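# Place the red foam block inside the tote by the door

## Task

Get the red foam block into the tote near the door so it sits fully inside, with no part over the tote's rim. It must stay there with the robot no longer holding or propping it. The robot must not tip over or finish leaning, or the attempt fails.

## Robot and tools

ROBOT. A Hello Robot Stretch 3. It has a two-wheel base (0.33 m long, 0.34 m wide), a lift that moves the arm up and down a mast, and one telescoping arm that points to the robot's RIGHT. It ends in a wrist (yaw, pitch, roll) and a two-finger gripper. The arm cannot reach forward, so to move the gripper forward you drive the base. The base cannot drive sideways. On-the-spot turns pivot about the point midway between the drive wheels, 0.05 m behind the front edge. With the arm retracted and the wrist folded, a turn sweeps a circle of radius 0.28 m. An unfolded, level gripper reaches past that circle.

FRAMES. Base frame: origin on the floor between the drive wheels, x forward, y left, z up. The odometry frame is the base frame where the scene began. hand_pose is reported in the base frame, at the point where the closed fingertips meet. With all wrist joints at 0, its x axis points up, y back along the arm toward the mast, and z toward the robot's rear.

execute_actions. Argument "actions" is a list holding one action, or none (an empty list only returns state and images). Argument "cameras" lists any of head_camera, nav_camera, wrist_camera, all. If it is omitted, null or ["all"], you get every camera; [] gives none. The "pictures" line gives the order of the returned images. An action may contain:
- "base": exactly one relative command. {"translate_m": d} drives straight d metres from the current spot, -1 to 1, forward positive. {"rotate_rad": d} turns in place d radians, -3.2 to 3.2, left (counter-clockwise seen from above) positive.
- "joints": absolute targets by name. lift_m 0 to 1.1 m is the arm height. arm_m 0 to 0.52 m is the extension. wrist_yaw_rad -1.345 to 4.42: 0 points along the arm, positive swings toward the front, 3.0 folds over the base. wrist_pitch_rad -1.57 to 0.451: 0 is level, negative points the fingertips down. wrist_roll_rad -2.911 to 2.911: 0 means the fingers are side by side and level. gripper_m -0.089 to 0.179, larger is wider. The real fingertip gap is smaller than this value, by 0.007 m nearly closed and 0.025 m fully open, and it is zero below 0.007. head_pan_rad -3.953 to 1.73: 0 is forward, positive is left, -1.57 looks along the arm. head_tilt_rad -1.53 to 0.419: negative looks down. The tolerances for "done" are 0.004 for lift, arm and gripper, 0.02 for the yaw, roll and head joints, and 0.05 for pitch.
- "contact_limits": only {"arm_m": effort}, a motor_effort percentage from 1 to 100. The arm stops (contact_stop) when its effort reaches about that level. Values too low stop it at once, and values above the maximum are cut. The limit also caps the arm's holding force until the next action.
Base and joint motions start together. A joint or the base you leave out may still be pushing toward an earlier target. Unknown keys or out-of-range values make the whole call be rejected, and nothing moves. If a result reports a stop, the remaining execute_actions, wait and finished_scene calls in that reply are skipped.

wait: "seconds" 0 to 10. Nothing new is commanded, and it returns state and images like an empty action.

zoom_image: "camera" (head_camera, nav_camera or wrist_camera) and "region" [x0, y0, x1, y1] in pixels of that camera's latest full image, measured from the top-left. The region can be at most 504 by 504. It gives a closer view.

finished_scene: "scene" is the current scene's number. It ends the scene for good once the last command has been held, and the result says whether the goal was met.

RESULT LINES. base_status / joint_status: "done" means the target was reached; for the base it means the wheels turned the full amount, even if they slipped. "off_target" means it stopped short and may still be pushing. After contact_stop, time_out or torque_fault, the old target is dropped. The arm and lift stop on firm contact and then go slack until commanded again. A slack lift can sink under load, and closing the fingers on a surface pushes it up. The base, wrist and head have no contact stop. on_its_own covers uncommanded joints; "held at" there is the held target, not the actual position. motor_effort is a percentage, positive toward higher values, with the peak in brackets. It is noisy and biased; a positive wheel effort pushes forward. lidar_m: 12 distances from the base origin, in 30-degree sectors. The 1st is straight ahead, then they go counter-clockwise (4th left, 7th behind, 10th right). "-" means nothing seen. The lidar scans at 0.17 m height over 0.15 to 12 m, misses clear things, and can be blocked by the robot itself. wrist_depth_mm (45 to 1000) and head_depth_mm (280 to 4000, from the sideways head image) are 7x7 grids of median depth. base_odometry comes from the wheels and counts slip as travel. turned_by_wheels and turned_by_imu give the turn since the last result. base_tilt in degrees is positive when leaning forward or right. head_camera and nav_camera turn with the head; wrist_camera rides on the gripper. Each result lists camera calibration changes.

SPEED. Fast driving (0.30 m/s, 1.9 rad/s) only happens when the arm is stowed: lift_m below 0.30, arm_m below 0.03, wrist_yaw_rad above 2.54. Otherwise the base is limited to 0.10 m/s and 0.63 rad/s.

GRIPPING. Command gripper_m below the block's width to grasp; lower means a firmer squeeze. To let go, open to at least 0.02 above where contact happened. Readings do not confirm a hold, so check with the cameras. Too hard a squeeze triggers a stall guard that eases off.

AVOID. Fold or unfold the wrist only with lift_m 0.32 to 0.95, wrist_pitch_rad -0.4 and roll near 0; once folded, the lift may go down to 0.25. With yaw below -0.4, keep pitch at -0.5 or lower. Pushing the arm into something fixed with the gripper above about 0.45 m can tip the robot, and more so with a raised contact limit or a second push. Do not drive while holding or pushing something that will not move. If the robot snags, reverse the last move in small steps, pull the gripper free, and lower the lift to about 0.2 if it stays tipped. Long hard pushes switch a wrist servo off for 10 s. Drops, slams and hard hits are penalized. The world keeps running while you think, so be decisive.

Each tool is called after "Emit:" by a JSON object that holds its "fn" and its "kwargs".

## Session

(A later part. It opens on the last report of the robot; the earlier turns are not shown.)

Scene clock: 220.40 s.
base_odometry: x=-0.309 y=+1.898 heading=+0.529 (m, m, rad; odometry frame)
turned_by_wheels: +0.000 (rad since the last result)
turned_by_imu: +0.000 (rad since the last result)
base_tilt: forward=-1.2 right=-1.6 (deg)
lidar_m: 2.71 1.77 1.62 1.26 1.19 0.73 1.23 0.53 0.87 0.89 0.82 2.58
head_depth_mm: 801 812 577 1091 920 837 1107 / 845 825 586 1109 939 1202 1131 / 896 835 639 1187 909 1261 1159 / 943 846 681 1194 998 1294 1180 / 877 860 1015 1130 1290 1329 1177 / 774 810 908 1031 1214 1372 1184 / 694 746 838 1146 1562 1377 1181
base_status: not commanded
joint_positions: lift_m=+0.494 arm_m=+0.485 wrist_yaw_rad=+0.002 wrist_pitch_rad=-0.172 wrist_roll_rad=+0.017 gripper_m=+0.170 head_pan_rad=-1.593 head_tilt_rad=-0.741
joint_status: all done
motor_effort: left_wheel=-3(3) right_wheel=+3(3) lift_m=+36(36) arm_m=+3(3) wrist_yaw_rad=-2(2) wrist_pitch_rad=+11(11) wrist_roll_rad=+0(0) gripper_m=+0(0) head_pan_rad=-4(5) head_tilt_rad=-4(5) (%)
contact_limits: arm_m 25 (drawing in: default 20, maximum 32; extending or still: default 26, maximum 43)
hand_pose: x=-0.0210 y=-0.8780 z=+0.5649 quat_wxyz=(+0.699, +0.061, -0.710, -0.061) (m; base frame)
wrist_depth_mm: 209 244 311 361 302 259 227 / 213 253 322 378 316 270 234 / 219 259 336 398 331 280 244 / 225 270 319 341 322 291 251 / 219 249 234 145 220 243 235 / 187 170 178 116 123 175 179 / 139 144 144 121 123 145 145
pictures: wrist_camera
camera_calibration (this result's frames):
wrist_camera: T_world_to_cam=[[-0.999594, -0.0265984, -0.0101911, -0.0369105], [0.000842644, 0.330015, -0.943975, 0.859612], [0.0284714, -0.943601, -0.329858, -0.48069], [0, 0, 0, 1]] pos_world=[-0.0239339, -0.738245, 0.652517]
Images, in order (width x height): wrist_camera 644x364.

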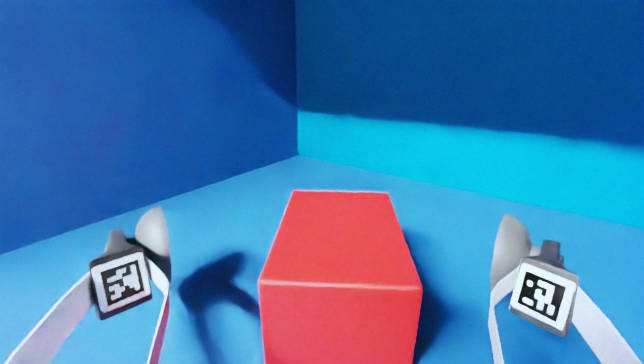

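Emit:
{"fn": "execute_actions", "kwargs": {"actions": [{"joints": {"gripper_m": 0.036}}], "cameras": ["wrist_camera"]}}

Emit:
{"fn": "execute_actions", "kwargs": {"actions": [{"joints": {"lift_m": 0.525}}], "cameras": []}}

Emit:
{"fn": "execute_actions", "kwargs": {"actions": [{"joints": {"arm_m": 0.0}}], "cameras": ["wrist_camera"]}}

Scene clock: 227.70 s.
base_odometry: x=-0.309 y=+1.898 heading=+0.529 (m, m, rad; odometry frame)
turned_by_wheels: +0.000 (rad since the last result)
turned_by_imu: +0.000 (rad since the last result)
base_tilt: forward=-1.2 right=-1.5 (deg)
lidar_m: 2.72 1.77 1.63 1.26 1.20 0.73 1.22 0.53 0.87 0.88 0.82 2.59
head_depth_mm: 799 813 577 1083 923 837 1103 / 843 823 586 1115 945 1198 1139 / 893 838 641 1185 912 1265 1158 / 951 849 678 1183 997 1300 1161 / 876 863 1022 1128 1277 1330 1174 / 771 810 906 1032 1227 1365 1175 / 695 746 839 1147 1551 1370 1187
base_status: not commanded
joint_positions: lift_m=+0.494 arm_m=+0.485 wrist_yaw_rad=+0.002 wrist_pitch_rad=-0.172 wrist_roll_rad=+0.017 gripper_m=+0.037 head_pan_rad=-1.593 head_tilt_rad=-0.741
joint_status: all done
motor_effort: left_wheel=-3(4) right_wheel=+3(3) lift_m=+36(36) arm_m=+3(3) wrist_yaw_rad=-2(1) wrist_pitch_rad=+11(11) wrist_roll_rad=+0(0) gripper_m=-25(100) head_pan_rad=-4(3) head_tilt_rad=-4(5) (%)
hand_pose: x=-0.0211 y=-0.8780 z=+0.5649 quat_wxyz=(+0.699, +0.061, -0.710, -0.061) (m; base frame)
wrist_depth_mm: 208 244 311 359 303 260 227 / 212 252 322 378 314 270 234 / 219 260 337 399 332 282 243 / 225 268 318 339 324 289 252 / 219 234 249 146 166 236 236 / 178 178 123 117 116 180 180 / 144 144 139 123 135 145 145
pictures: wrist_camera
camera_calibration (this result's frames):
wrist_camera: T_world_to_cam=[[-0.9996, -0.0263737, -0.0101892, -0.0367703], [0.000915036, 0.330014, -0.943975, 0.859613], [0.0282587, -0.943607, -0.329858, -0.480698], [0, 0, 0, 1]] pos_world=[-0.0239582, -0.738245, 0.652517]
Images, in order (width x height): wrist_camera 644x364.

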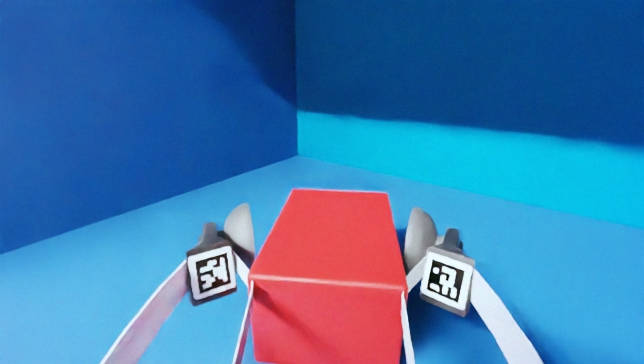

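Scene clock: 228.77 s.
base_odometry: x=-0.309 y=+1.898 heading=+0.529 (m, m, rad; odometry frame)
turned_by_wheels: +0.000 (rad since the last result)
turned_by_imu: +0.000 (rad since the last result)
base_tilt: forward=-1.1 right=-1.6 (deg)
lidar_m: 2.72 1.78 1.63 1.27 1.19 0.73 1.22 0.53 0.87 0.88 0.82 2.58
head_depth_mm: 800 813 577 1079 924 835 1090 / 847 825 586 1111 949 1200 1129 / 897 830 638 1216 912 1268 1152 / 948 849 679 1163 997 1288 1169 / 876 864 1018 1124 1295 1335 1179 / 776 809 907 1029 1225 1367 1179 / 697 745 840 1143 1553 1382 1186
base_status: not commanded
joint_positions: lift_m=+0.525 arm_m=+0.485 wrist_yaw_rad=+0.002 wrist_pitch_rad=-0.172 wrist_roll_rad=+0.017 gripper_m=+0.041 head_pan_rad=-1.593 head_tilt_rad=-0.741
joint_status: all done
motor_effort: left_wheel=-3(3) right_wheel=+3(3) lift_m=+36(38) arm_m=+2(2) wrist_yaw_rad=-1(2) wrist_pitch_rad=+11(11) wrist_roll_rad=+0(0) gripper_m=-24(26) head_pan_rad=-4(5) head_tilt_rad=-5(4) (%)
hand_pose: x=-0.0211 y=-0.8780 z=+0.5958 quat_wxyz=(+0.699, +0.061, -0.710, -0.061) (m; base frame)
wrist_depth_mm: 209 246 311 359 301 260 227 / 212 252 323 379 315 270 235 / 218 260 336 400 329 279 243 / 224 269 351 391 344 293 251 / 232 269 314 150 220 288 261 / 224 224 123 117 117 226 226 / 181 181 175 122 170 183 182
pictures: none
No camera images: the call's "cameras" was empty. Leave "cameras" out to get every camera's image.

Scene clock: 233.50 s.
base_odometry: x=-0.309 y=+1.898 heading=+0.529 (m, m, rad; odometry frame)
turned_by_wheels: +0.000 (rad since the last result)
turned_by_imu: +0.000 (rad since the last result)
base_tilt: forward=-1.1 right=-1.6 (deg)
lidar_m: 2.72 1.77 1.63 1.26 1.19 0.73 1.22 0.52 0.87 0.89 0.82 2.59
head_depth_mm: 796 815 578 1084 924 836 1098 / 845 830 587 1117 933 1209 1135 / 894 834 639 1149 937 801 1176 / 944 846 679 1168 994 1306 1169 / 874 863 1021 1129 1285 1333 1178 / 776 812 908 1035 1223 1359 1174 / 693 747 843 1148 1556 1372 1190
base_status: not commanded
joint_positions: lift_m=+0.525 arm_m=+0.000 wrist_yaw_rad=+0.002 wrist_pitch_rad=-0.173 wrist_roll_rad=+0.017 gripper_m=+0.041 head_pan_rad=-1.593 head_tilt_rad=-0.741
joint_status: all done
motor_effort: left_wheel=-3(4) right_wheel=+3(3) lift_m=+36(36) arm_m=-3(3) wrist_yaw_rad=-1(2) wrist_pitch_rad=+11(12) wrist_roll_rad=+0(0) gripper_m=-23(24) head_pan_rad=-4(4) head_tilt_rad=-4(4) (%)
hand_pose: x=-0.0211 y=-0.3935 z=+0.5956 quat_wxyz=(+0.699, +0.061, -0.710, -0.061) (m; base frame)
wrist_depth_mm: - 526 596 765 673 583 510 / - 545 633 803 714 607 526 / - 633 625 783 702 612 551 / - - 521 435 433 435 433 / - - 673 150 237 300 300 / - 965 123 117 117 268 240 / 832 798 719 122 685 722 640
pictures: wrist_camera
camera_calibration (this result's frames):
wrist_camera: T_world_to_cam=[[-0.9996, -0.0263515, -0.0102278, -0.0236498], [0.000917295, 0.331401, -0.943489, 0.728886], [0.0282519, -0.943122, -0.331245, -0.0123854], [0, 0, 0, 1]] pos_world=[-0.0239591, -0.253858, 0.683352]
Images, in order (width x height): wrist_camera 644x364.

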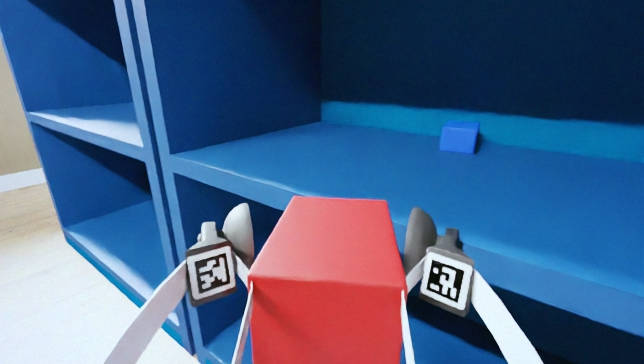

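Emit:
{"fn": "execute_actions", "kwargs": {"actions": [{"joints": {"wrist_pitch_rad": -0.4, "wrist_yaw_rad": 2.7, "lift_m": 0.40, "head_pan_rad": -0.3, "head_tilt_rad": -0.6}, "base": {"translate_m": 0.3}}], "cameras": []}}

Emit:
{"fn": "execute_actions", "kwargs": {"actions": [{"joints": {"lift_m": 0.29}, "base": {"rotate_rad": -0.743}}], "cameras": ["wrist_camera", "nav_camera"]}}

Scene clock: 314.13 s.
base_odometry: x=-0.050 y=+2.050 heading=+0.529 (m, m, rad; odometry frame)
turned_by_wheels: +0.000 (rad since the last result)
turned_by_imu: -0.001 (rad since the last result)
base_tilt: forward=-1.1 right=-1.7 (deg)
lidar_m: 2.44 1.31 1.45 1.31 1.31 1.02 1.02 0.79 1.11 0.77 1.49 2.33
head_depth_mm: 1888 2078 2311 2310 1806 1464 1220 / 1933 2131 2386 2330 1796 1457 1227 / 2006 2179 2435 2345 1811 1471 1235 / 2068 2289 2551 2364 1815 1485 1246 / 2138 2400 2632 2408 1841 1488 1256 / 2166 2422 2737 2411 1854 1495 1254 / 2244 2513 2892 2441 1860 1501 1261
base_status: done
joint_positions: lift_m=+0.400 arm_m=+0.000 wrist_yaw_rad=+2.697 wrist_pitch_rad=-0.420 wrist_roll_rad=+0.017 gripper_m=+0.041 head_pan_rad=-0.307 head_tilt_rad=-0.606
joint_status: all done
motor_effort: left_wheel=-3(4) right_wheel=+2(8) lift_m=+25(32) arm_m=-2(3) wrist_yaw_rad=+1(2) wrist_pitch_rad=+10(12) wrist_roll_rad=+0(0) gripper_m=-24(24) head_pan_rad=+4(47) head_tilt_rad=+3(18) (%)
hand_pose: x=+0.0752 y=+0.0571 z=+0.4124 quat_wxyz=(+0.297, +0.712, -0.011, +0.636) (m; base frame)
wrist_depth_mm: - - - - - - - / - - - - - - - / - - - - - - - / - 951 956 940 957 946 945 / - 768 797 150 439 756 748 / 622 - 123 117 117 637 630 / 545 - 527 122 515 542 537
pictures: none
No camera images: the call's "cameras" was empty. Leave "cameras" out to get every camera's image.

Scene clock: 316.53 s.
base_odometry: x=-0.050 y=+2.050 heading=-0.214 (m, m, rad; odometry frame)
turned_by_wheels: -0.743 (rad since the last result)
turned_by_imu: -0.749 (rad since the last result)
base_tilt: forward=-1.2 right=-1.6 (deg)
lidar_m: 2.33 2.34 1.88 1.31 1.92 1.30 1.42 1.02 0.79 1.04 0.77 0.80
head_depth_mm: 1345 1340 1510 1368 1165 1375 1205 / 1374 1385 1678 1397 1656 1419 1233 / 1307 1391 1611 1618 1734 1475 1246 / 1306 1440 2589 2206 1827 1473 1243 / 2119 2309 2520 2405 1841 1490 1253 / 1986 2212 2429 2454 1842 1505 1252 / 1943 2109 2271 2388 1868 1496 1263
base_status: done
joint_positions: lift_m=+0.290 arm_m=+0.000 wrist_yaw_rad=+2.697 wrist_pitch_rad=-0.421 wrist_roll_rad=+0.017 gripper_m=+0.041 head_pan_rad=-0.307 head_tilt_rad=-0.606
joint_status: all done
motor_effort: left_wheel=+3(11) right_wheel=-3(11) lift_m=+25(27) arm_m=-3(3) wrist_yaw_rad=+2(1) wrist_pitch_rad=+11(11) wrist_roll_rad=+0(0) gripper_m=-24(24) head_pan_rad=+4(3) head_tilt_rad=+4(3) (%)
hand_pose: x=+0.0750 y=+0.0570 z=+0.3022 quat_wxyz=(+0.297, +0.712, -0.010, +0.636) (m; base frame)
wrist_depth_mm: - - - - - - - / - - - - - - - / - - - 985 964 970 963 / - 748 752 753 740 741 738 / - 600 627 150 366 599 593 / 490 - 119 117 117 497 499 / 446 - 125 122 409 430 430
pictures: nav_camera (sideways: a quarter turn counterclockwise sets it upright), wrist_camera
camera_calibration (this result's frames):
nav_camera: T_world_to_cam=[[0.584531, -0.137101, 0.799704, -1.00226], [-0.246386, -0.969071, 0.0139547, 0.0336821], [0.773057, -0.205193, -0.600232, 0.729393], [0, 0, 0, 1]] pos_world=[0.0302884, 0.0448957, 1.23885]
wrist_camera: T_world_to_cam=[[0.911778, -0.410371, -0.0159821, -0.0384688], [-0.239, -0.498567, -0.833252, 0.334645], [0.333975, 0.763561, -0.552662, 0.259297], [0, 0, 0, 1]] pos_world=[0.0284564, -0.0469327, 0.421532]
Images, in order (width x height): nav_camera 672x504, wrist_camera 644x364.

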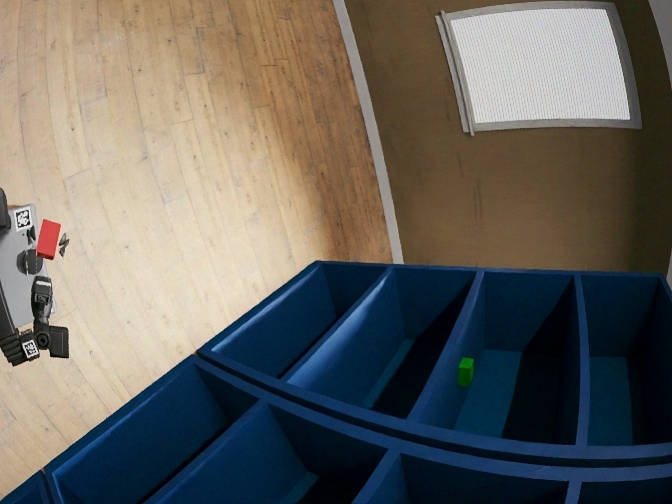

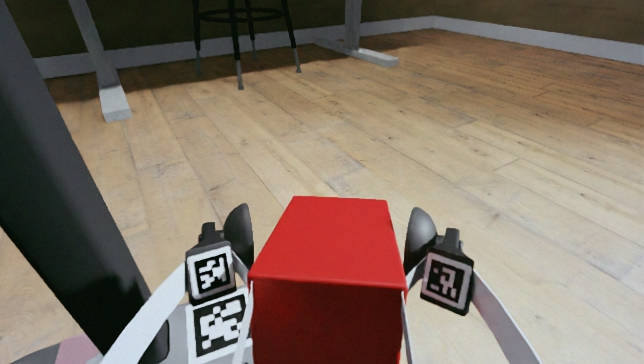

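Emit:
{"fn": "execute_actions", "kwargs": {"actions": [{"base": {"translate_m": 1.0}}], "cameras": []}}

Emit:
{"fn": "execute_actions", "kwargs": {"actions": [{"base": {"translate_m": 0.885}}], "cameras": []}}

Scene clock: 325.63 s.
base_odometry: x=+0.927 y=+1.837 heading=-0.214 (m, m, rad; odometry frame)
turned_by_wheels: +0.000 (rad since the last result)
turned_by_imu: -0.003 (rad since the last result)
base_tilt: forward=-1.1 right=-1.6 (deg)
lidar_m: 1.35 1.36 1.65 1.65 1.92 2.22 1.96 1.50 0.69 0.93 0.62 0.60
head_depth_mm: 1468 1652 1860 2090 1787 1422 1009 / 1383 1554 1734 1979 1812 1461 1227 / 1314 1460 1619 1838 1813 1470 1240 / 1241 1378 1536 1736 1822 1481 1240 / 1191 1306 1444 1630 1747 1492 1241 / 1145 1247 1369 1519 1695 1486 1254 / 1097 1186 1301 1445 1607 1500 1267
base_status: done
joint_positions: lift_m=+0.290 arm_m=+0.000 wrist_yaw_rad=+2.698 wrist_pitch_rad=-0.421 wrist_roll_rad=+0.017 gripper_m=+0.041 head_pan_rad=-0.307 head_tilt_rad=-0.605
joint_status: not commanded
motor_effort: left_wheel=+3(11) right_wheel=-4(7) lift_m=+25(25) arm_m=-3(3) wrist_yaw_rad=+1(1) wrist_pitch_rad=+11(11) wrist_roll_rad=+0(0) gripper_m=-24(24) head_pan_rad=+3(4) head_tilt_rad=+2(4) (%)
hand_pose: x=+0.0750 y=+0.0570 z=+0.3022 quat_wxyz=(+0.297, +0.712, -0.010, +0.636) (m; base frame)
wrist_depth_mm: - - - - - - 989 / - - - - - - - / - 996 981 957 969 958 974 / - 753 751 743 742 742 744 / - 606 626 149 368 598 600 / 486 - 119 117 117 499 501 / 444 - 125 122 408 431 427
pictures: none
No camera images: the call's "cameras" was empty. Leave "cameras" out to get every camera's image.

Scene clock: 330.30 s.
base_odometry: x=+1.792 y=+1.650 heading=-0.214 (m, m, rad; odometry frame)
turned_by_wheels: +0.000 (rad since the last result)
turned_by_imu: -0.002 (rad since the last result)
base_tilt: forward=-1.1 right=-1.6 (deg)
lidar_m: 0.47 0.48 0.58 1.12 2.25 2.40 3.06 0.59 0.59 2.51 0.83 0.52
head_depth_mm: 483 539 612 705 836 1019 1196 / 457 508 572 651 760 914 1126 / 435 479 536 606 701 823 1007 / 414 456 506 568 646 751 904 / 395 431 476 532 601 693 818 / 377 411 452 501 563 642 745 / 361 392 429 472 528 597 684
base_status: done
joint_positions: lift_m=+0.290 arm_m=+0.000 wrist_yaw_rad=+2.698 wrist_pitch_rad=-0.421 wrist_roll_rad=+0.017 gripper_m=+0.041 head_pan_rad=-0.307 head_tilt_rad=-0.605
joint_status: not commanded
motor_effort: left_wheel=+3(11) right_wheel=-3(8) lift_m=+25(25) arm_m=-3(3) wrist_yaw_rad=+1(1) wrist_pitch_rad=+11(11) wrist_roll_rad=+0(0) gripper_m=-24(24) head_pan_rad=+4(3) head_tilt_rad=+2(2) (%)
hand_pose: x=+0.0749 y=+0.0570 z=+0.3022 quat_wxyz=(+0.297, +0.712, -0.010, +0.636) (m; base frame)
wrist_depth_mm: - - - 787 548 422 342 / - - - 853 586 443 357 / - - 983 867 627 471 373 / - 745 744 743 643 494 387 / - 603 630 149 365 507 409 / 490 - 119 117 117 486 418 / 443 - 125 122 407 434 418
pictures: none
No camera images: the call's "cameras" was empty. Leave "cameras" out to get every camera's image.

Emit:
{"fn": "execute_actions", "kwargs": {"actions": [{"base": {"rotate_rad": -1.52}, "joints": {"head_pan_rad": 0.1, "head_tilt_rad": -0.55}}], "cameras": ["head_camera"]}}

Emit:
{"fn": "execute_actions", "kwargs": {"actions": [{"base": {"translate_m": 1.0}, "joints": {"head_pan_rad": 0.15, "head_tilt_rad": -0.85}}], "cameras": ["head_camera"]}}

Scene clock: 341.90 s.
base_odometry: x=+1.792 y=+1.650 heading=-1.734 (m, m, rad; odometry frame)
turned_by_wheels: -1.520 (rad since the last result)
turned_by_imu: -1.530 (rad since the last result)
base_tilt: forward=-1.1 right=-1.6 (deg)
lidar_m: 2.51 0.79 0.52 0.47 0.48 0.60 1.25 1.91 2.59 2.83 0.59 0.61
head_depth_mm: 2126 2319 2583 2537 1885 1506 1255 / 2134 2316 2551 2533 1897 1514 1267 / 2135 2347 2582 2552 1911 1540 1271 / 2119 2319 2566 2410 1922 1538 1278 / 2108 2319 2540 2619 1934 1547 1275 / 2106 2216 2083 1981 1836 1542 1290 / 1445 1423 1378 1393 1369 1343 1234
base_status: done
joint_positions: lift_m=+0.290 arm_m=+0.000 wrist_yaw_rad=+2.698 wrist_pitch_rad=-0.421 wrist_roll_rad=+0.017 gripper_m=+0.041 head_pan_rad=+0.093 head_tilt_rad=-0.556
joint_status: all done
motor_effort: left_wheel=+3(11) right_wheel=-3(8) lift_m=+25(25) arm_m=-2(3) wrist_yaw_rad=+1(1) wrist_pitch_rad=+11(11) wrist_roll_rad=+0(0) gripper_m=-24(24) head_pan_rad=+4(31) head_tilt_rad=+3(9) (%)
hand_pose: x=+0.0749 y=+0.0570 z=+0.3021 quat_wxyz=(+0.297, +0.712, -0.010, +0.636) (m; base frame)
wrist_depth_mm: 380 424 478 549 647 795 987 / 410 455 521 598 720 903 - / 440 483 567 661 801 935 976 / - 530 609 701 744 732 737 / - 561 603 149 366 587 590 / 491 - 119 117 117 500 501 / 448 - 125 122 412 433 432
pictures: head_camera (sideways: a quarter turn clockwise sets it upright)
camera_calibration (this result's frames):
head_camera: T_world_to_cam=[[-0.524189, -0.00498177, -0.851587, 1.13392], [-0.119494, 0.99052, 0.0677593, -0.0849882], [0.843177, 0.137278, -0.519815, 0.629568], [0, 0, 0, 1]] pos_world=[0.0533934, 0.00340538, 1.29865]
Images, in order (width x height): head_camera 896x504.

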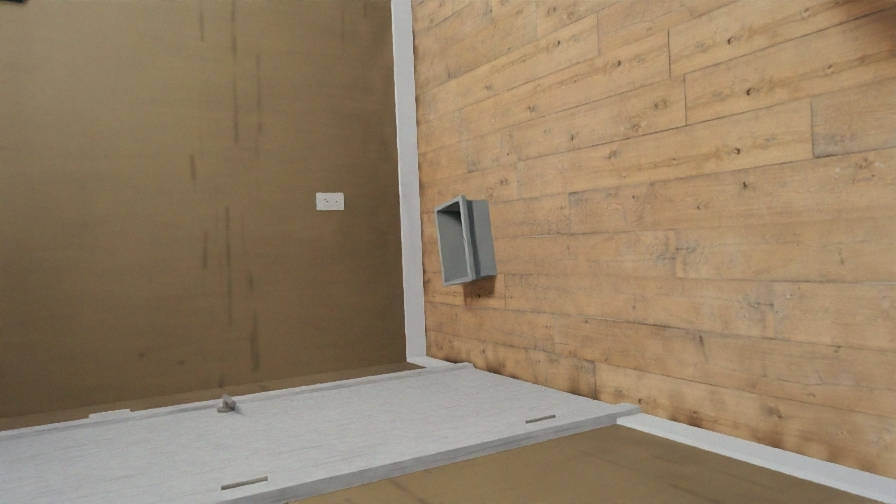

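Scene clock: 346.90 s.
base_odometry: x=+1.630 y=+0.663 heading=-1.733 (m, m, rad; odometry frame)
turned_by_wheels: +0.000 (rad since the last result)
turned_by_imu: -0.003 (rad since the last result)
base_tilt: forward=-1.2 right=-1.7 (deg)
lidar_m: 1.52 0.98 0.65 0.61 0.61 0.76 1.59 0.58 0.41 0.55 2.52 1.65
head_depth_mm: 1303 1507 1762 1746 1461 1269 1116 / 1310 1501 1769 1738 1470 1282 1124 / 1322 1511 1769 1768 1482 1280 1131 / 1319 1504 1762 1680 1492 1288 1130 / 1318 1521 1777 1795 1485 1298 1143 / 1325 1523 1785 1805 1521 1301 1141 / 1326 1486 1613 1527 1454 1312 1152
base_status: done
joint_positions: lift_m=+0.290 arm_m=+0.000 wrist_yaw_rad=+2.698 wrist_pitch_rad=-0.421 wrist_roll_rad=+0.017 gripper_m=+0.041 head_pan_rad=+0.143 head_tilt_rad=-0.840
joint_status: all done
motor_effort: left_wheel=+3(12) right_wheel=-4(6) lift_m=+25(25) arm_m=-3(3) wrist_yaw_rad=+1(1) wrist_pitch_rad=+11(11) wrist_roll_rad=+0(0) gripper_m=-24(24) head_pan_rad=+3(12) head_tilt_rad=-4(27) (%)
hand_pose: x=+0.0749 y=+0.0570 z=+0.3021 quat_wxyz=(+0.297, +0.712, -0.010, +0.636) (m; base frame)
wrist_depth_mm: 474 529 600 661 784 953 - / 516 568 657 727 875 - - / 555 604 705 794 934 981 811 / - 652 710 752 741 739 742 / - 607 623 149 366 597 599 / 492 - 119 117 117 502 501 / 448 - 125 122 410 429 431
pictures: head_camera (sideways: a quarter turn clockwise sets it upright)
camera_calibration (this result's frames):
head_camera: T_world_to_cam=[[-0.738789, -0.0621917, -0.671061, 0.899916], [-0.148974, 0.986171, 0.0726144, -0.0911031], [0.657265, 0.153618, -0.737837, 0.914309], [0, 0, 0, 1]] pos_world=[0.0503325, 0.00535678, 1.28513]
Images, in order (width x height): head_camera 896x504.

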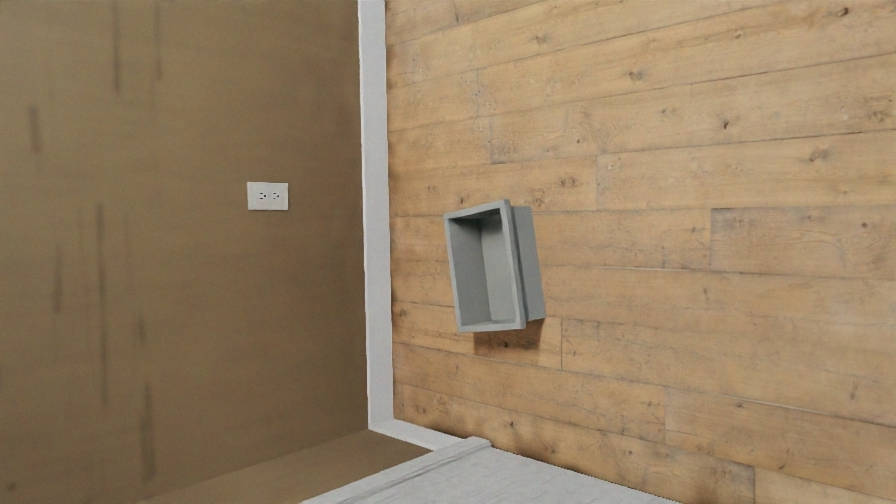

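Emit:
{"fn": "zoom_image", "kwargs": {"camera": "head_camera", "region": [420, 180, 580, 350]}}

Region (420, 180, 580, 350) of head_camera's 896x504 image, scaled by 2.965, with more detail than that image has; it fills the left 474 columns of this view, and the rest is white.

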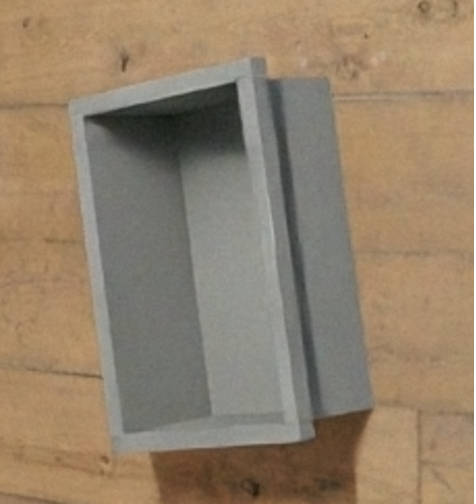

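Emit:
{"fn": "execute_actions", "kwargs": {"actions": [{"base": {"translate_m": 0.55}}], "cameras": []}}

Emit:
{"fn": "execute_actions", "kwargs": {"actions": [{"base": {"rotate_rad": 1.816}, "joints": {"head_pan_rad": -1.3, "head_tilt_rad": -1.05}}], "cameras": []}}

Emit:
{"fn": "execute_actions", "kwargs": {"actions": [{"base": {"translate_m": 0.015}, "joints": {"lift_m": 0.34, "arm_m": 0.346, "wrist_yaw_rad": 1.57}}], "cameras": ["head_camera", "wrist_camera"]}}

Scene clock: 395.57 s.
base_odometry: x=+1.541 y=+0.120 heading=-1.733 (m, m, rad; odometry frame)
turned_by_wheels: +0.000 (rad since the last result)
turned_by_imu: -0.002 (rad since the last result)
base_tilt: forward=-1.0 right=-1.6 (deg)
lidar_m: 0.97 0.98 0.72 0.66 0.67 0.86 1.78 0.81 0.95 1.96 1.62 1.05
head_depth_mm: 824 943 1108 1333 1465 1268 1118 / 823 946 1102 1354 1467 1279 1130 / 828 948 1113 1338 1479 1286 1126 / 829 950 1114 1346 1502 1263 1128 / 830 946 1117 1355 1503 1262 1141 / 830 955 1122 1354 1513 1270 1130 / 830 950 1120 1363 1510 1315 1140
base_status: done
joint_positions: lift_m=+0.290 arm_m=+0.000 wrist_yaw_rad=+2.698 wrist_pitch_rad=-0.421 wrist_roll_rad=+0.017 gripper_m=+0.041 head_pan_rad=+0.143 head_tilt_rad=-0.841
joint_status: not commanded
motor_effort: left_wheel=+3(11) right_wheel=-3(5) lift_m=+25(25) arm_m=-2(3) wrist_yaw_rad=+1(1) wrist_pitch_rad=+10(11) wrist_roll_rad=+0(0) gripper_m=-23(24) head_pan_rad=+4(3) head_tilt_rad=-4(5) (%)
hand_pose: x=+0.0749 y=+0.0570 z=+0.3021 quat_wxyz=(+0.297, +0.712, -0.010, +0.636) (m; base frame)
wrist_depth_mm: 518 579 648 753 910 903 718 / 554 612 703 815 - 954 761 / 606 667 763 872 975 922 778 / - 697 749 738 618 611 721 / - 610 621 150 355 492 567 / 488 - 119 117 117 487 494 / 446 - 125 122 411 430 428
pictures: none
No camera images: the call's "cameras" was empty. Leave "cameras" out to get every camera's image.

Scene clock: 398.07 s.
base_odometry: x=+1.541 y=+0.120 heading=+0.083 (m, m, rad; odometry frame)
turned_by_wheels: +1.816 (rad since the last result)
turned_by_imu: +1.827 (rad since the last result)
base_tilt: forward=-1.0 right=-1.5 (deg)
lidar_m: 0.66 0.73 1.10 0.81 0.82 1.23 2.66 1.24 0.98 0.97 0.85 0.67
head_depth_mm: 874 1019 1235 1437 1314 1181 1101 / 913 1075 1304 1474 1303 1207 - / 952 1128 1389 1508 1318 1240 - / 985 1192 1489 1507 1303 1217 1109 / 1034 1259 1539 1518 1346 1209 1106 / 1043 1167 1296 1452 1359 1216 1109 / 912 980 1054 1172 1300 1228 1121
base_status: done
joint_positions: lift_m=+0.290 arm_m=+0.000 wrist_yaw_rad=+2.698 wrist_pitch_rad=-0.421 wrist_roll_rad=+0.017 gripper_m=+0.041 head_pan_rad=-1.293 head_tilt_rad=-1.037
joint_status: all done
motor_effort: left_wheel=-3(9) right_wheel=+3(11) lift_m=+25(25) arm_m=-3(3) wrist_yaw_rad=+1(1) wrist_pitch_rad=+11(11) wrist_roll_rad=+0(1) gripper_m=-24(24) head_pan_rad=-4(49) head_tilt_rad=-7(23) (%)
hand_pose: x=+0.0749 y=+0.0570 z=+0.3021 quat_wxyz=(+0.297, +0.712, -0.010, +0.636) (m; base frame)
wrist_depth_mm: 633 - - - - 768 570 / 678 - - - - 778 580 / 730 862 994 981 986 783 599 / - 756 737 753 745 734 607 / - 610 631 149 368 597 573 / 487 - 119 117 117 501 499 / 445 - 125 122 407 433 431
pictures: none
No camera images: the call's "cameras" was empty. Leave "cameras" out to get every camera's image.

Scene clock: 401.83 s.
base_odometry: x=+1.556 y=+0.121 heading=+0.083 (m, m, rad; odometry frame)
turned_by_wheels: +0.000 (rad since the last result)
turned_by_imu: +0.000 (rad since the last result)
base_tilt: forward=-1.1 right=-1.5 (deg)
lidar_m: 0.65 0.72 1.08 0.81 0.82 1.22 2.68 1.25 0.98 0.97 0.83 0.66
head_depth_mm: 870 1028 1231 1434 1312 1189 1098 / 907 1072 1314 1512 1307 1205 - / 948 1127 1400 1516 1317 1205 - / 998 1186 1495 1516 1308 1208 1106 / 1042 1249 1526 1526 1349 1211 1102 / 1020 1141 1253 1426 1363 1219 1119 / 888 951 1028 1150 1281 1232 1119
base_status: done
joint_positions: lift_m=+0.340 arm_m=+0.346 wrist_yaw_rad=+1.571 wrist_pitch_rad=-0.421 wrist_roll_rad=+0.017 gripper_m=+0.041 head_pan_rad=-1.294 head_tilt_rad=-1.037
joint_status: all done
motor_effort: left_wheel=-3(9) right_wheel=+3(11) lift_m=+36(36) arm_m=+2(2) wrist_yaw_rad=-1(4) wrist_pitch_rad=+11(11) wrist_roll_rad=+0(0) gripper_m=-24(24) head_pan_rad=-4(4) head_tilt_rad=-6(6) (%)
hand_pose: x=+0.2026 y=-0.4907 z=+0.3517 quat_wxyz=(+0.591, +0.597, -0.389, +0.379) (m; base frame)
wrist_depth_mm: 549 514 496 469 446 436 422 / 604 571 541 513 491 474 461 / 674 638 605 565 535 521 502 / 771 725 672 621 595 582 552 / 684 670 695 149 392 624 595 / 555 567 123 117 117 555 557 / 489 482 466 122 339 481 478
pictures: head_camera (sideways: a quarter turn clockwise sets it upright), wrist_camera
camera_calibration (this result's frames):
head_camera: T_world_to_cam=[[-0.192562, 0.836416, -0.513156, 0.690856], [0.961284, 0.265832, 0.0725679, -0.0977965], [0.19711, -0.479314, -0.855222, 1.06973], [0, 0, 0, 1]] pos_world=[0.0161881, -0.0391069, 1.27647]
wrist_camera: T_world_to_cam=[[0.0219329, -0.999632, -0.0159885, -0.487586], [-0.553039, 0.00119157, -0.833154, 0.442156], [0.832867, 0.0271157, -0.552809, 0.19985], [0, 0, 0, 1]] pos_world=[0.0887756, -0.493353, 0.471067]
Images, in order (width x height): head_camera 896x504, wrist_camera 644x364.

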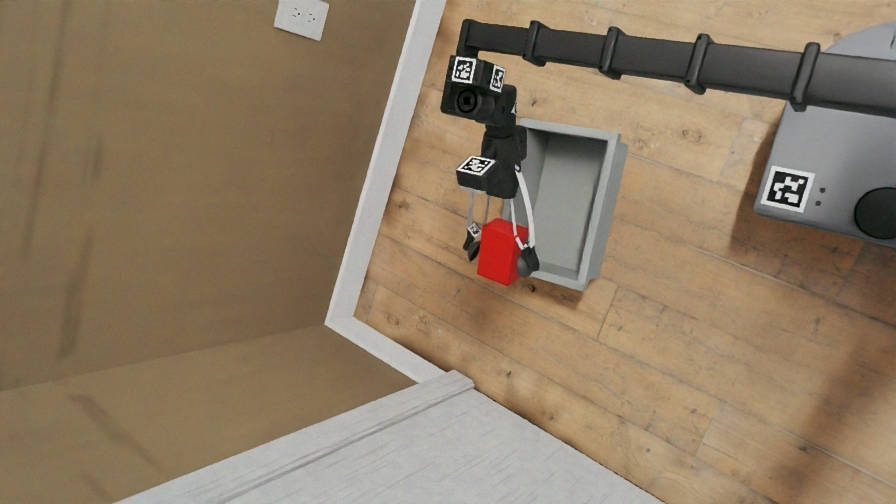

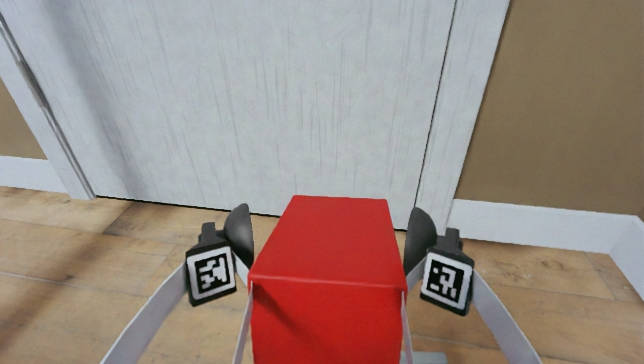

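Emit:
{"fn": "execute_actions", "kwargs": {"actions": [{"joints": {"wrist_pitch_rad": -0.8, "lift_m": 0.27}}], "cameras": ["head_camera", "wrist_camera"]}}

Scene clock: 409.13 s.
base_odometry: x=+1.556 y=+0.121 heading=+0.083 (m, m, rad; odometry frame)
turned_by_wheels: +0.000 (rad since the last result)
turned_by_imu: +0.000 (rad since the last result)
base_tilt: forward=-1.1 right=-1.6 (deg)
lidar_m: 0.65 0.72 1.08 0.81 0.81 1.22 2.68 1.24 0.98 0.53 0.48 0.66
head_depth_mm: 872 1022 1235 1447 1320 1187 1101 / 911 1070 1316 1496 1304 1214 - / 949 1124 1392 1509 1282 1200 - / 994 1186 1481 1512 1306 1211 1102 / 1039 1253 1525 1520 1345 1214 1105 / 1025 1148 1261 1420 1362 1218 1108 / 888 949 1027 1148 1288 1231 1117
base_status: not commanded
joint_positions: lift_m=+0.270 arm_m=+0.346 wrist_yaw_rad=+1.571 wrist_pitch_rad=-0.813 wrist_roll_rad=+0.017 gripper_m=+0.041 head_pan_rad=-1.294 head_tilt_rad=-1.037
joint_status: all done
motor_effort: left_wheel=-3(3) right_wheel=+3(3) lift_m=+25(29) arm_m=+3(2) wrist_yaw_rad=-2(2) wrist_pitch_rad=+6(11) wrist_roll_rad=+0(0) gripper_m=-24(24) head_pan_rad=-3(3) head_tilt_rad=-5(5) (%)
hand_pose: x=+0.1373 y=-0.4908 z=+0.2063 quat_wxyz=(+0.655, +0.659, -0.267, +0.256) (m; base frame)
wrist_depth_mm: 629 618 586 556 517 500 482 / 576 564 562 547 545 541 523 / 498 494 488 483 483 474 473 / 439 442 427 307 303 426 424 / 400 397 277 148 231 380 384 / 364 363 123 117 117 349 348 / 331 331 318 122 287 260 320
pictures: head_camera (sideways: a quarter turn clockwise sets it upright), wrist_camera
camera_calibration (this result's frames):
head_camera: T_world_to_cam=[[-0.192563, 0.836416, -0.513155, 0.690856], [0.961284, 0.265832, 0.0725679, -0.0977965], [0.19711, -0.479314, -0.855222, 1.06973], [0, 0, 0, 1]] pos_world=[0.0161881, -0.0391069, 1.27647]
wrist_camera: T_world_to_cam=[[0.013911, -0.999642, -0.0228711, -0.486065], [-0.829019, 0.00125792, -0.559219, 0.26631], [0.559048, 0.0267399, -0.828704, 0.268185], [0, 0, 0, 1]] pos_world=[0.0776097, -0.493397, 0.360055]
Images, in order (width x height): head_camera 896x504, wrist_camera 644x364.

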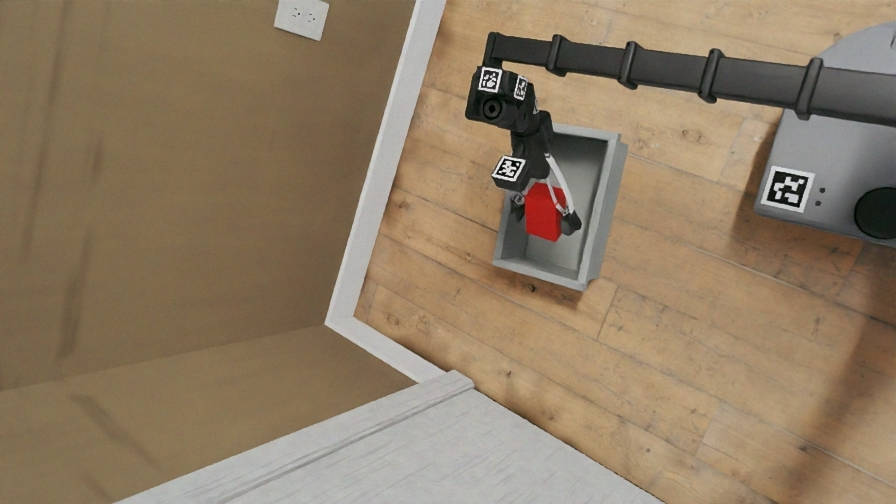

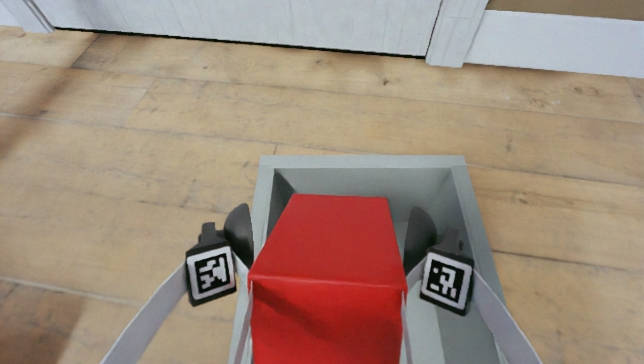

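Emit:
{"fn": "execute_actions", "kwargs": {"actions": [{"joints": {"arm_m": 0.372, "lift_m": 0.215}}], "cameras": ["wrist_camera"]}}

Emit:
{"fn": "execute_actions", "kwargs": {"actions": [{"joints": {"lift_m": 0.13}}], "cameras": ["wrist_camera", "head_camera"]}}

Scene clock: 424.00 s.
base_odometry: x=+1.556 y=+0.121 heading=+0.083 (m, m, rad; odometry frame)
turned_by_wheels: +0.000 (rad since the last result)
turned_by_imu: +0.000 (rad since the last result)
base_tilt: forward=-1.1 right=-1.6 (deg)
lidar_m: 0.65 0.72 1.08 0.81 0.82 1.22 2.68 1.24 0.98 0.49 0.83 0.66
head_depth_mm: 874 1021 1224 1449 1308 1189 1094 / 911 1074 1307 1489 1312 1202 - / 949 1129 1393 1501 1281 1203 - / 990 1188 1483 1512 1296 1205 1099 / 1041 1261 1521 1542 1359 1217 1107 / 1020 1150 1265 1411 1358 1229 1112 / 891 945 1025 1144 1290 1222 1122
base_status: not commanded
joint_positions: lift_m=+0.215 arm_m=+0.372 wrist_yaw_rad=+1.571 wrist_pitch_rad=-0.813 wrist_roll_rad=+0.017 gripper_m=+0.041 head_pan_rad=-1.294 head_tilt_rad=-1.037
joint_status: all done
motor_effort: left_wheel=-4(3) right_wheel=+4(3) lift_m=+25(25) arm_m=+2(2) wrist_yaw_rad=-1(1) wrist_pitch_rad=+7(6) wrist_roll_rad=+0(0) gripper_m=-23(24) head_pan_rad=-3(4) head_tilt_rad=-5(6) (%)
hand_pose: x=+0.1372 y=-0.5168 z=+0.1512 quat_wxyz=(+0.655, +0.659, -0.267, +0.256) (m; base frame)
wrist_depth_mm: 568 560 548 530 502 504 479 / 482 480 473 473 463 458 451 / 426 420 280 267 256 409 403 / 379 375 286 306 290 362 359 / 341 336 317 148 197 322 324 / 307 307 123 117 117 294 295 / 281 273 198 122 222 201 273
pictures: wrist_camera
camera_calibration (this result's frames):
wrist_camera: T_world_to_cam=[[0.013904, -0.999642, -0.0228752, -0.513314], [-0.829184, 0.00125819, -0.558975, 0.235497], [0.558803, 0.0267397, -0.828869, 0.223356], [0, 0, 0, 1]] pos_world=[0.0775952, -0.519399, 0.305028]
Images, in order (width x height): wrist_camera 644x364.

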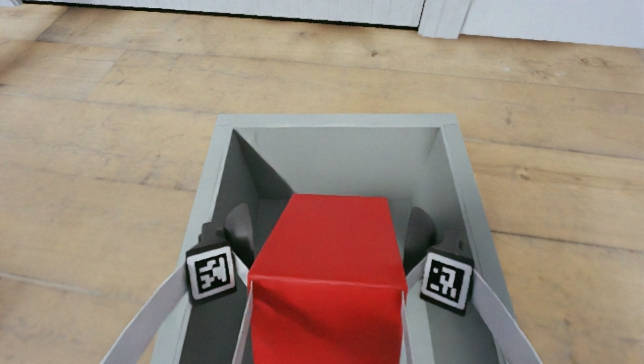

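Scene clock: 425.60 s.
base_odometry: x=+1.556 y=+0.121 heading=+0.083 (m, m, rad; odometry frame)
turned_by_wheels: +0.000 (rad since the last result)
turned_by_imu: +0.000 (rad since the last result)
base_tilt: forward=-1.0 right=-1.5 (deg)
lidar_m: 0.65 0.72 1.08 0.81 0.82 1.22 2.67 1.24 0.98 0.97 0.83 0.66
head_depth_mm: 874 1024 1234 1437 1324 1195 1102 / 908 1074 1312 1495 1294 1203 - / 946 1127 1392 1510 1275 1208 - / 995 1182 1490 1526 1304 1199 1100 / 1043 1261 1524 1515 1353 1214 1102 / 1021 1148 1271 1420 1366 1221 1103 / 892 944 1026 1150 1286 1223 1120
base_status: not commanded
joint_positions: lift_m=+0.130 arm_m=+0.372 wrist_yaw_rad=+1.571 wrist_pitch_rad=-0.813 wrist_roll_rad=+0.017 gripper_m=+0.041 head_pan_rad=-1.294 head_tilt_rad=-1.037
joint_status: all done
motor_effort: left_wheel=-3(4) right_wheel=+3(3) lift_m=+25(25) arm_m=+3(3) wrist_yaw_rad=-1(2) wrist_pitch_rad=+6(7) wrist_roll_rad=+0(0) gripper_m=-24(24) head_pan_rad=-2(4) head_tilt_rad=-6(5) (%)
hand_pose: x=+0.1372 y=-0.5168 z=+0.0662 quat_wxyz=(+0.655, +0.659, -0.267, +0.256) (m; base frame)
wrist_depth_mm: 407 408 191 189 187 360 383 / 354 336 207 214 211 169 331 / 308 150 238 256 251 156 291 / 274 131 248 263 255 157 249 / 239 130 220 148 198 157 113 / 106 122 123 117 117 145 103 / 100 139 193 122 191 168 102
pictures: head_camera (sideways: a quarter turn clockwise sets it upright), wrist_camera
camera_calibration (this result's frames):
head_camera: T_world_to_cam=[[-0.192563, 0.836416, -0.513155, 0.690856], [0.961284, 0.265832, 0.0725679, -0.0977965], [0.19711, -0.479314, -0.855222, 1.06973], [0, 0, 0, 1]] pos_world=[0.0161881, -0.0391069, 1.27647]
wrist_camera: T_world_to_cam=[[0.0139009, -0.999642, -0.0228767, -0.515259], [-0.829253, 0.00125823, -0.558872, 0.187953], [0.5587, 0.0267394, -0.828939, 0.152916], [0, 0, 0, 1]] pos_world=[0.0775891, -0.5194, 0.220012]
Images, in order (width x height): head_camera 896x504, wrist_camera 644x364.

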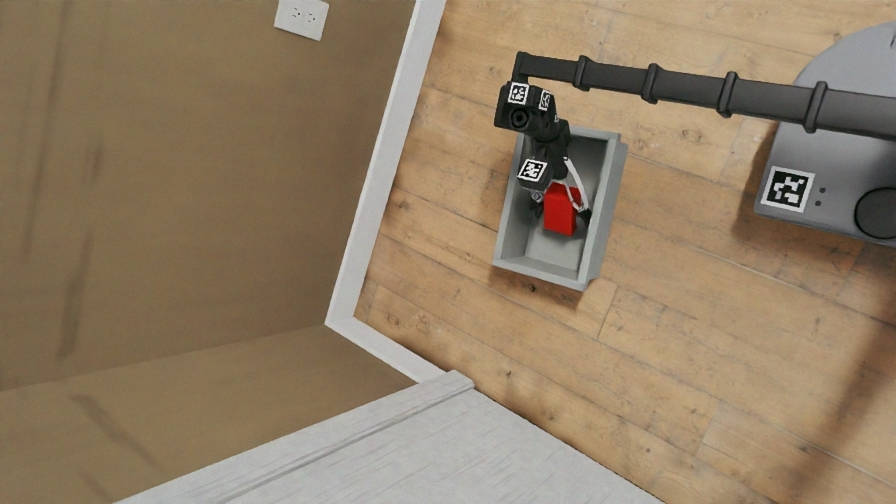

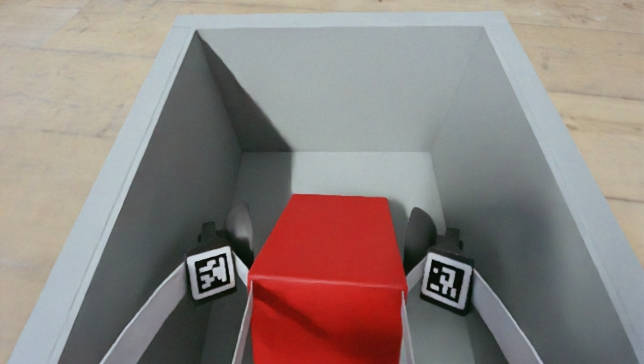

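Emit:
{"fn": "execute_actions", "kwargs": {"actions": []}}

Scene clock: 434.07 s.
base_odometry: x=+1.556 y=+0.121 heading=+0.083 (m, m, rad; odometry frame)
turned_by_wheels: +0.000 (rad since the last result)
turned_by_imu: +0.000 (rad since the last result)
base_tilt: forward=-1.1 right=-1.5 (deg)
lidar_m: 0.65 0.72 1.08 0.81 0.82 1.22 2.68 1.24 0.98 0.97 0.83 0.66
head_depth_mm: 871 1026 1227 1442 1323 1195 1099 / 909 1075 1304 1485 1294 1200 - / 955 1126 1388 1495 1272 1208 - / 996 1180 1483 1512 1301 1203 1106 / 1036 1254 1527 1524 1352 1216 1106 / 1027 1148 1264 1423 1361 1223 1105 / 889 944 1030 1149 1277 1222 1108
base_status: not commanded
joint_positions: lift_m=+0.130 arm_m=+0.372 wrist_yaw_rad=+1.571 wrist_pitch_rad=-0.813 wrist_roll_rad=+0.017 gripper_m=+0.041 head_pan_rad=-1.294 head_tilt_rad=-1.037
joint_status: all done
motor_effort: left_wheel=-3(4) right_wheel=+3(3) lift_m=+25(25) arm_m=+2(3) wrist_yaw_rad=-1(2) wrist_pitch_rad=+7(7) wrist_roll_rad=+0(0) gripper_m=-24(24) head_pan_rad=-4(4) head_tilt_rad=-6(5) (%)
hand_pose: x=+0.1372 y=-0.5168 z=+0.0662 quat_wxyz=(+0.655, +0.659, -0.267, +0.256) (m; base frame)
wrist_depth_mm: 411 407 191 189 187 361 382 / 353 337 207 212 212 169 331 / 308 150 238 256 250 156 290 / 274 131 248 262 255 156 248 / 241 130 220 148 198 156 113 / 106 121 123 117 117 145 103 / 100 139 193 122 191 168 102
pictures: head_camera (sideways: a quarter turn clockwise sets it upright), nav_camera (sideways: a quarter turn counterclockwise sets it upright), wrist_camera
camera_calibration (this result's frames):
head_camera: T_world_to_cam=[[-0.192562, 0.836416, -0.513155, 0.690856], [0.961284, 0.265832, 0.0725679, -0.0977965], [0.19711, -0.479314, -0.855222, 1.06973], [0, 0, 0, 1]] pos_world=[0.0161881, -0.0391069, 1.27647]
nav_camera: T_world_to_cam=[[0.284606, -0.832125, 0.47599, -0.578627], [-0.944072, -0.329535, -0.0116085, 0.071219], [0.166515, -0.446065, -0.879374, 1.09608], [0, 0, 0, 1]] pos_world=[0.0494025, 0.0309033, 1.24011]
wrist_camera: T_world_to_cam=[[0.0139009, -0.999642, -0.0228768, -0.515259], [-0.829253, 0.00125826, -0.558872, 0.187953], [0.5587, 0.0267394, -0.828939, 0.152916], [0, 0, 0, 1]] pos_world=[0.0775891, -0.5194, 0.220012]
Images, in order (width x height): head_camera 896x504, nav_camera 672x504, wrist_camera 644x364.

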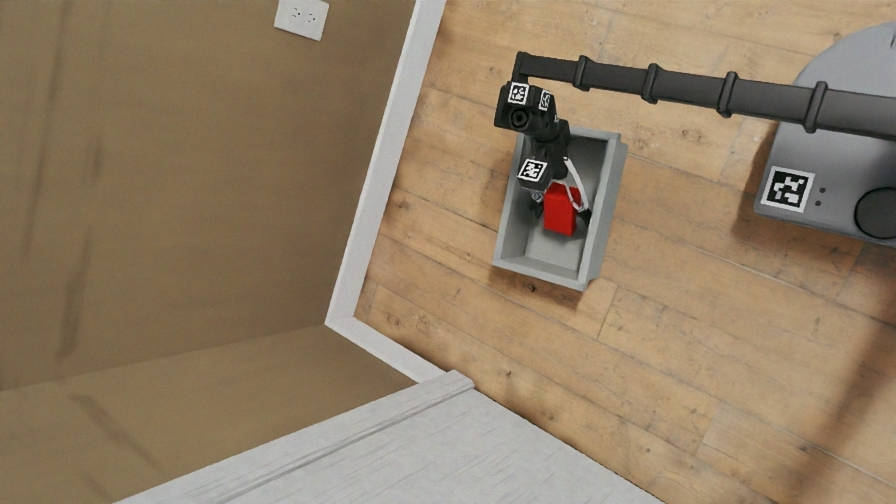

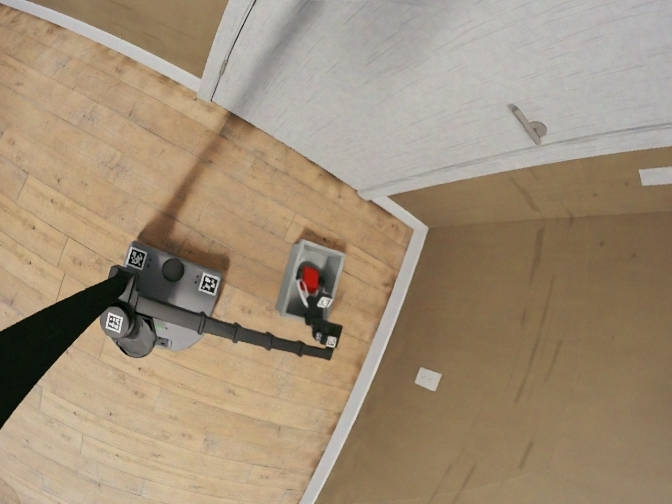

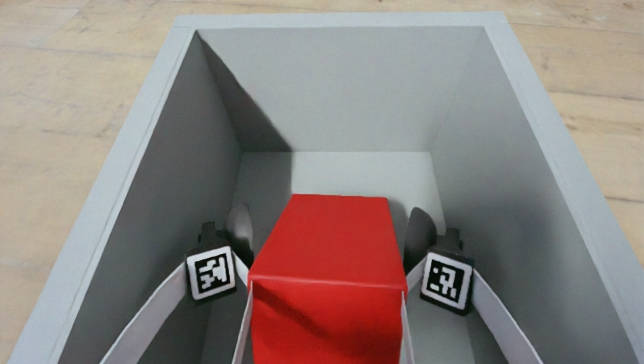

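Emit:
{"fn": "execute_actions", "kwargs": {"actions": [{"joints": {"gripper_m": 0.10}}]}}

Scene clock: 437.60 s.
base_odometry: x=+1.556 y=+0.121 heading=+0.083 (m, m, rad; odometry frame)
turned_by_wheels: +0.000 (rad since the last result)
turned_by_imu: +0.000 (rad since the last result)
base_tilt: forward=-1.0 right=-1.5 (deg)
lidar_m: 0.65 0.72 1.08 0.81 0.82 1.22 2.68 1.24 0.98 0.97 0.83 0.66
head_depth_mm: 873 1024 1227 1429 1308 1184 1100 / 904 1073 1300 1481 1290 1199 - / 945 1128 1393 1500 1287 1204 - / 990 1195 1485 1504 1311 1214 1105 / 1039 1252 1527 1535 1355 1220 1104 / 1018 1145 1268 1414 1355 1216 1103 / 888 946 1033 1139 1281 1234 1113
base_status: not commanded
joint_positions: lift_m=+0.130 arm_m=+0.372 wrist_yaw_rad=+1.571 wrist_pitch_rad=-0.813 wrist_roll_rad=+0.017 gripper_m=+0.100 head_pan_rad=-1.294 head_tilt_rad=-1.037
joint_status: all done
motor_effort: left_wheel=-4(3) right_wheel=+3(3) lift_m=+25(25) arm_m=+2(2) wrist_yaw_rad=-2(1) wrist_pitch_rad=+7(7) wrist_roll_rad=+0(0) gripper_m=+0(93) head_pan_rad=-4(4) head_tilt_rad=-6(6) (%)
hand_pose: x=+0.1372 y=-0.5168 z=+0.0662 quat_wxyz=(+0.655, +0.659, -0.267, +0.256) (m; base frame)
wrist_depth_mm: 409 403 191 189 187 363 383 / 354 338 207 213 212 170 331 / 306 150 238 255 251 156 291 / 274 131 249 264 256 156 249 / 242 130 234 238 236 156 113 / 106 121 213 168 211 135 103 / 100 139 197 152 194 168 102
pictures: head_camera (sideways: a quarter turn clockwise sets it upright), nav_camera (sideways: a quarter turn counterclockwise sets it upright), wrist_camera
camera_calibration (this result's frames):
head_camera: T_world_to_cam=[[-0.192562, 0.836416, -0.513155, 0.690856], [0.961284, 0.265832, 0.0725679, -0.0977965], [0.19711, -0.479314, -0.855223, 1.06973], [0, 0, 0, 1]] pos_world=[0.0161881, -0.0391069, 1.27647]
nav_camera: T_world_to_cam=[[0.284606, -0.832125, 0.47599, -0.578627], [-0.944072, -0.329535, -0.0116085, 0.0712191], [0.166515, -0.446065, -0.879374, 1.09608], [0, 0, 0, 1]] pos_world=[0.0494025, 0.0309033, 1.24011]
wrist_camera: T_world_to_cam=[[0.013849, -0.999642, -0.0228767, -0.515271], [-0.829253, 0.00130128, -0.558872, 0.187975], [0.558702, 0.0267104, -0.828939, 0.152901], [0, 0, 0, 1]] pos_world=[0.077589, -0.519416, 0.220012]
Images, in order (width x height): head_camera 896x504, nav_camera 672x504, wrist_camera 644x364.

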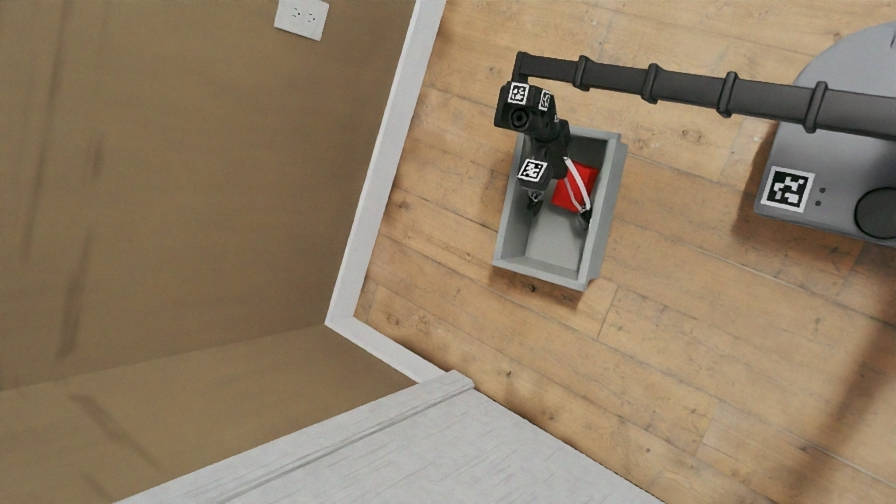

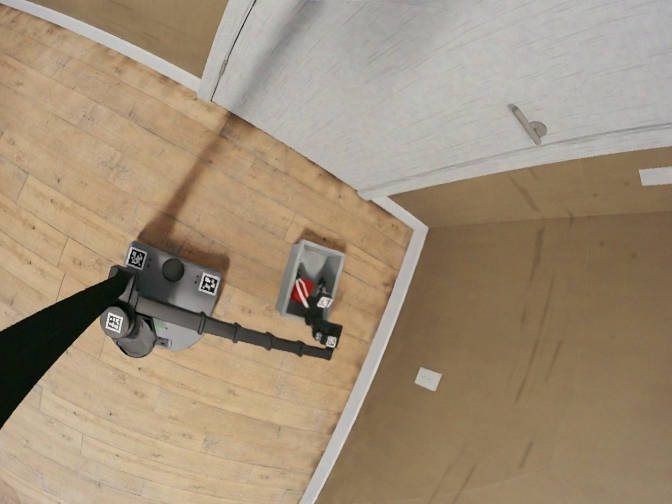

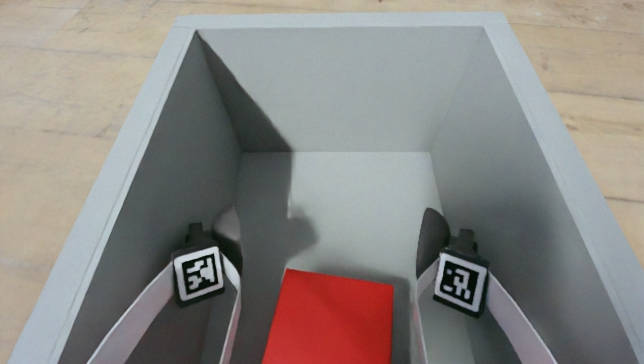

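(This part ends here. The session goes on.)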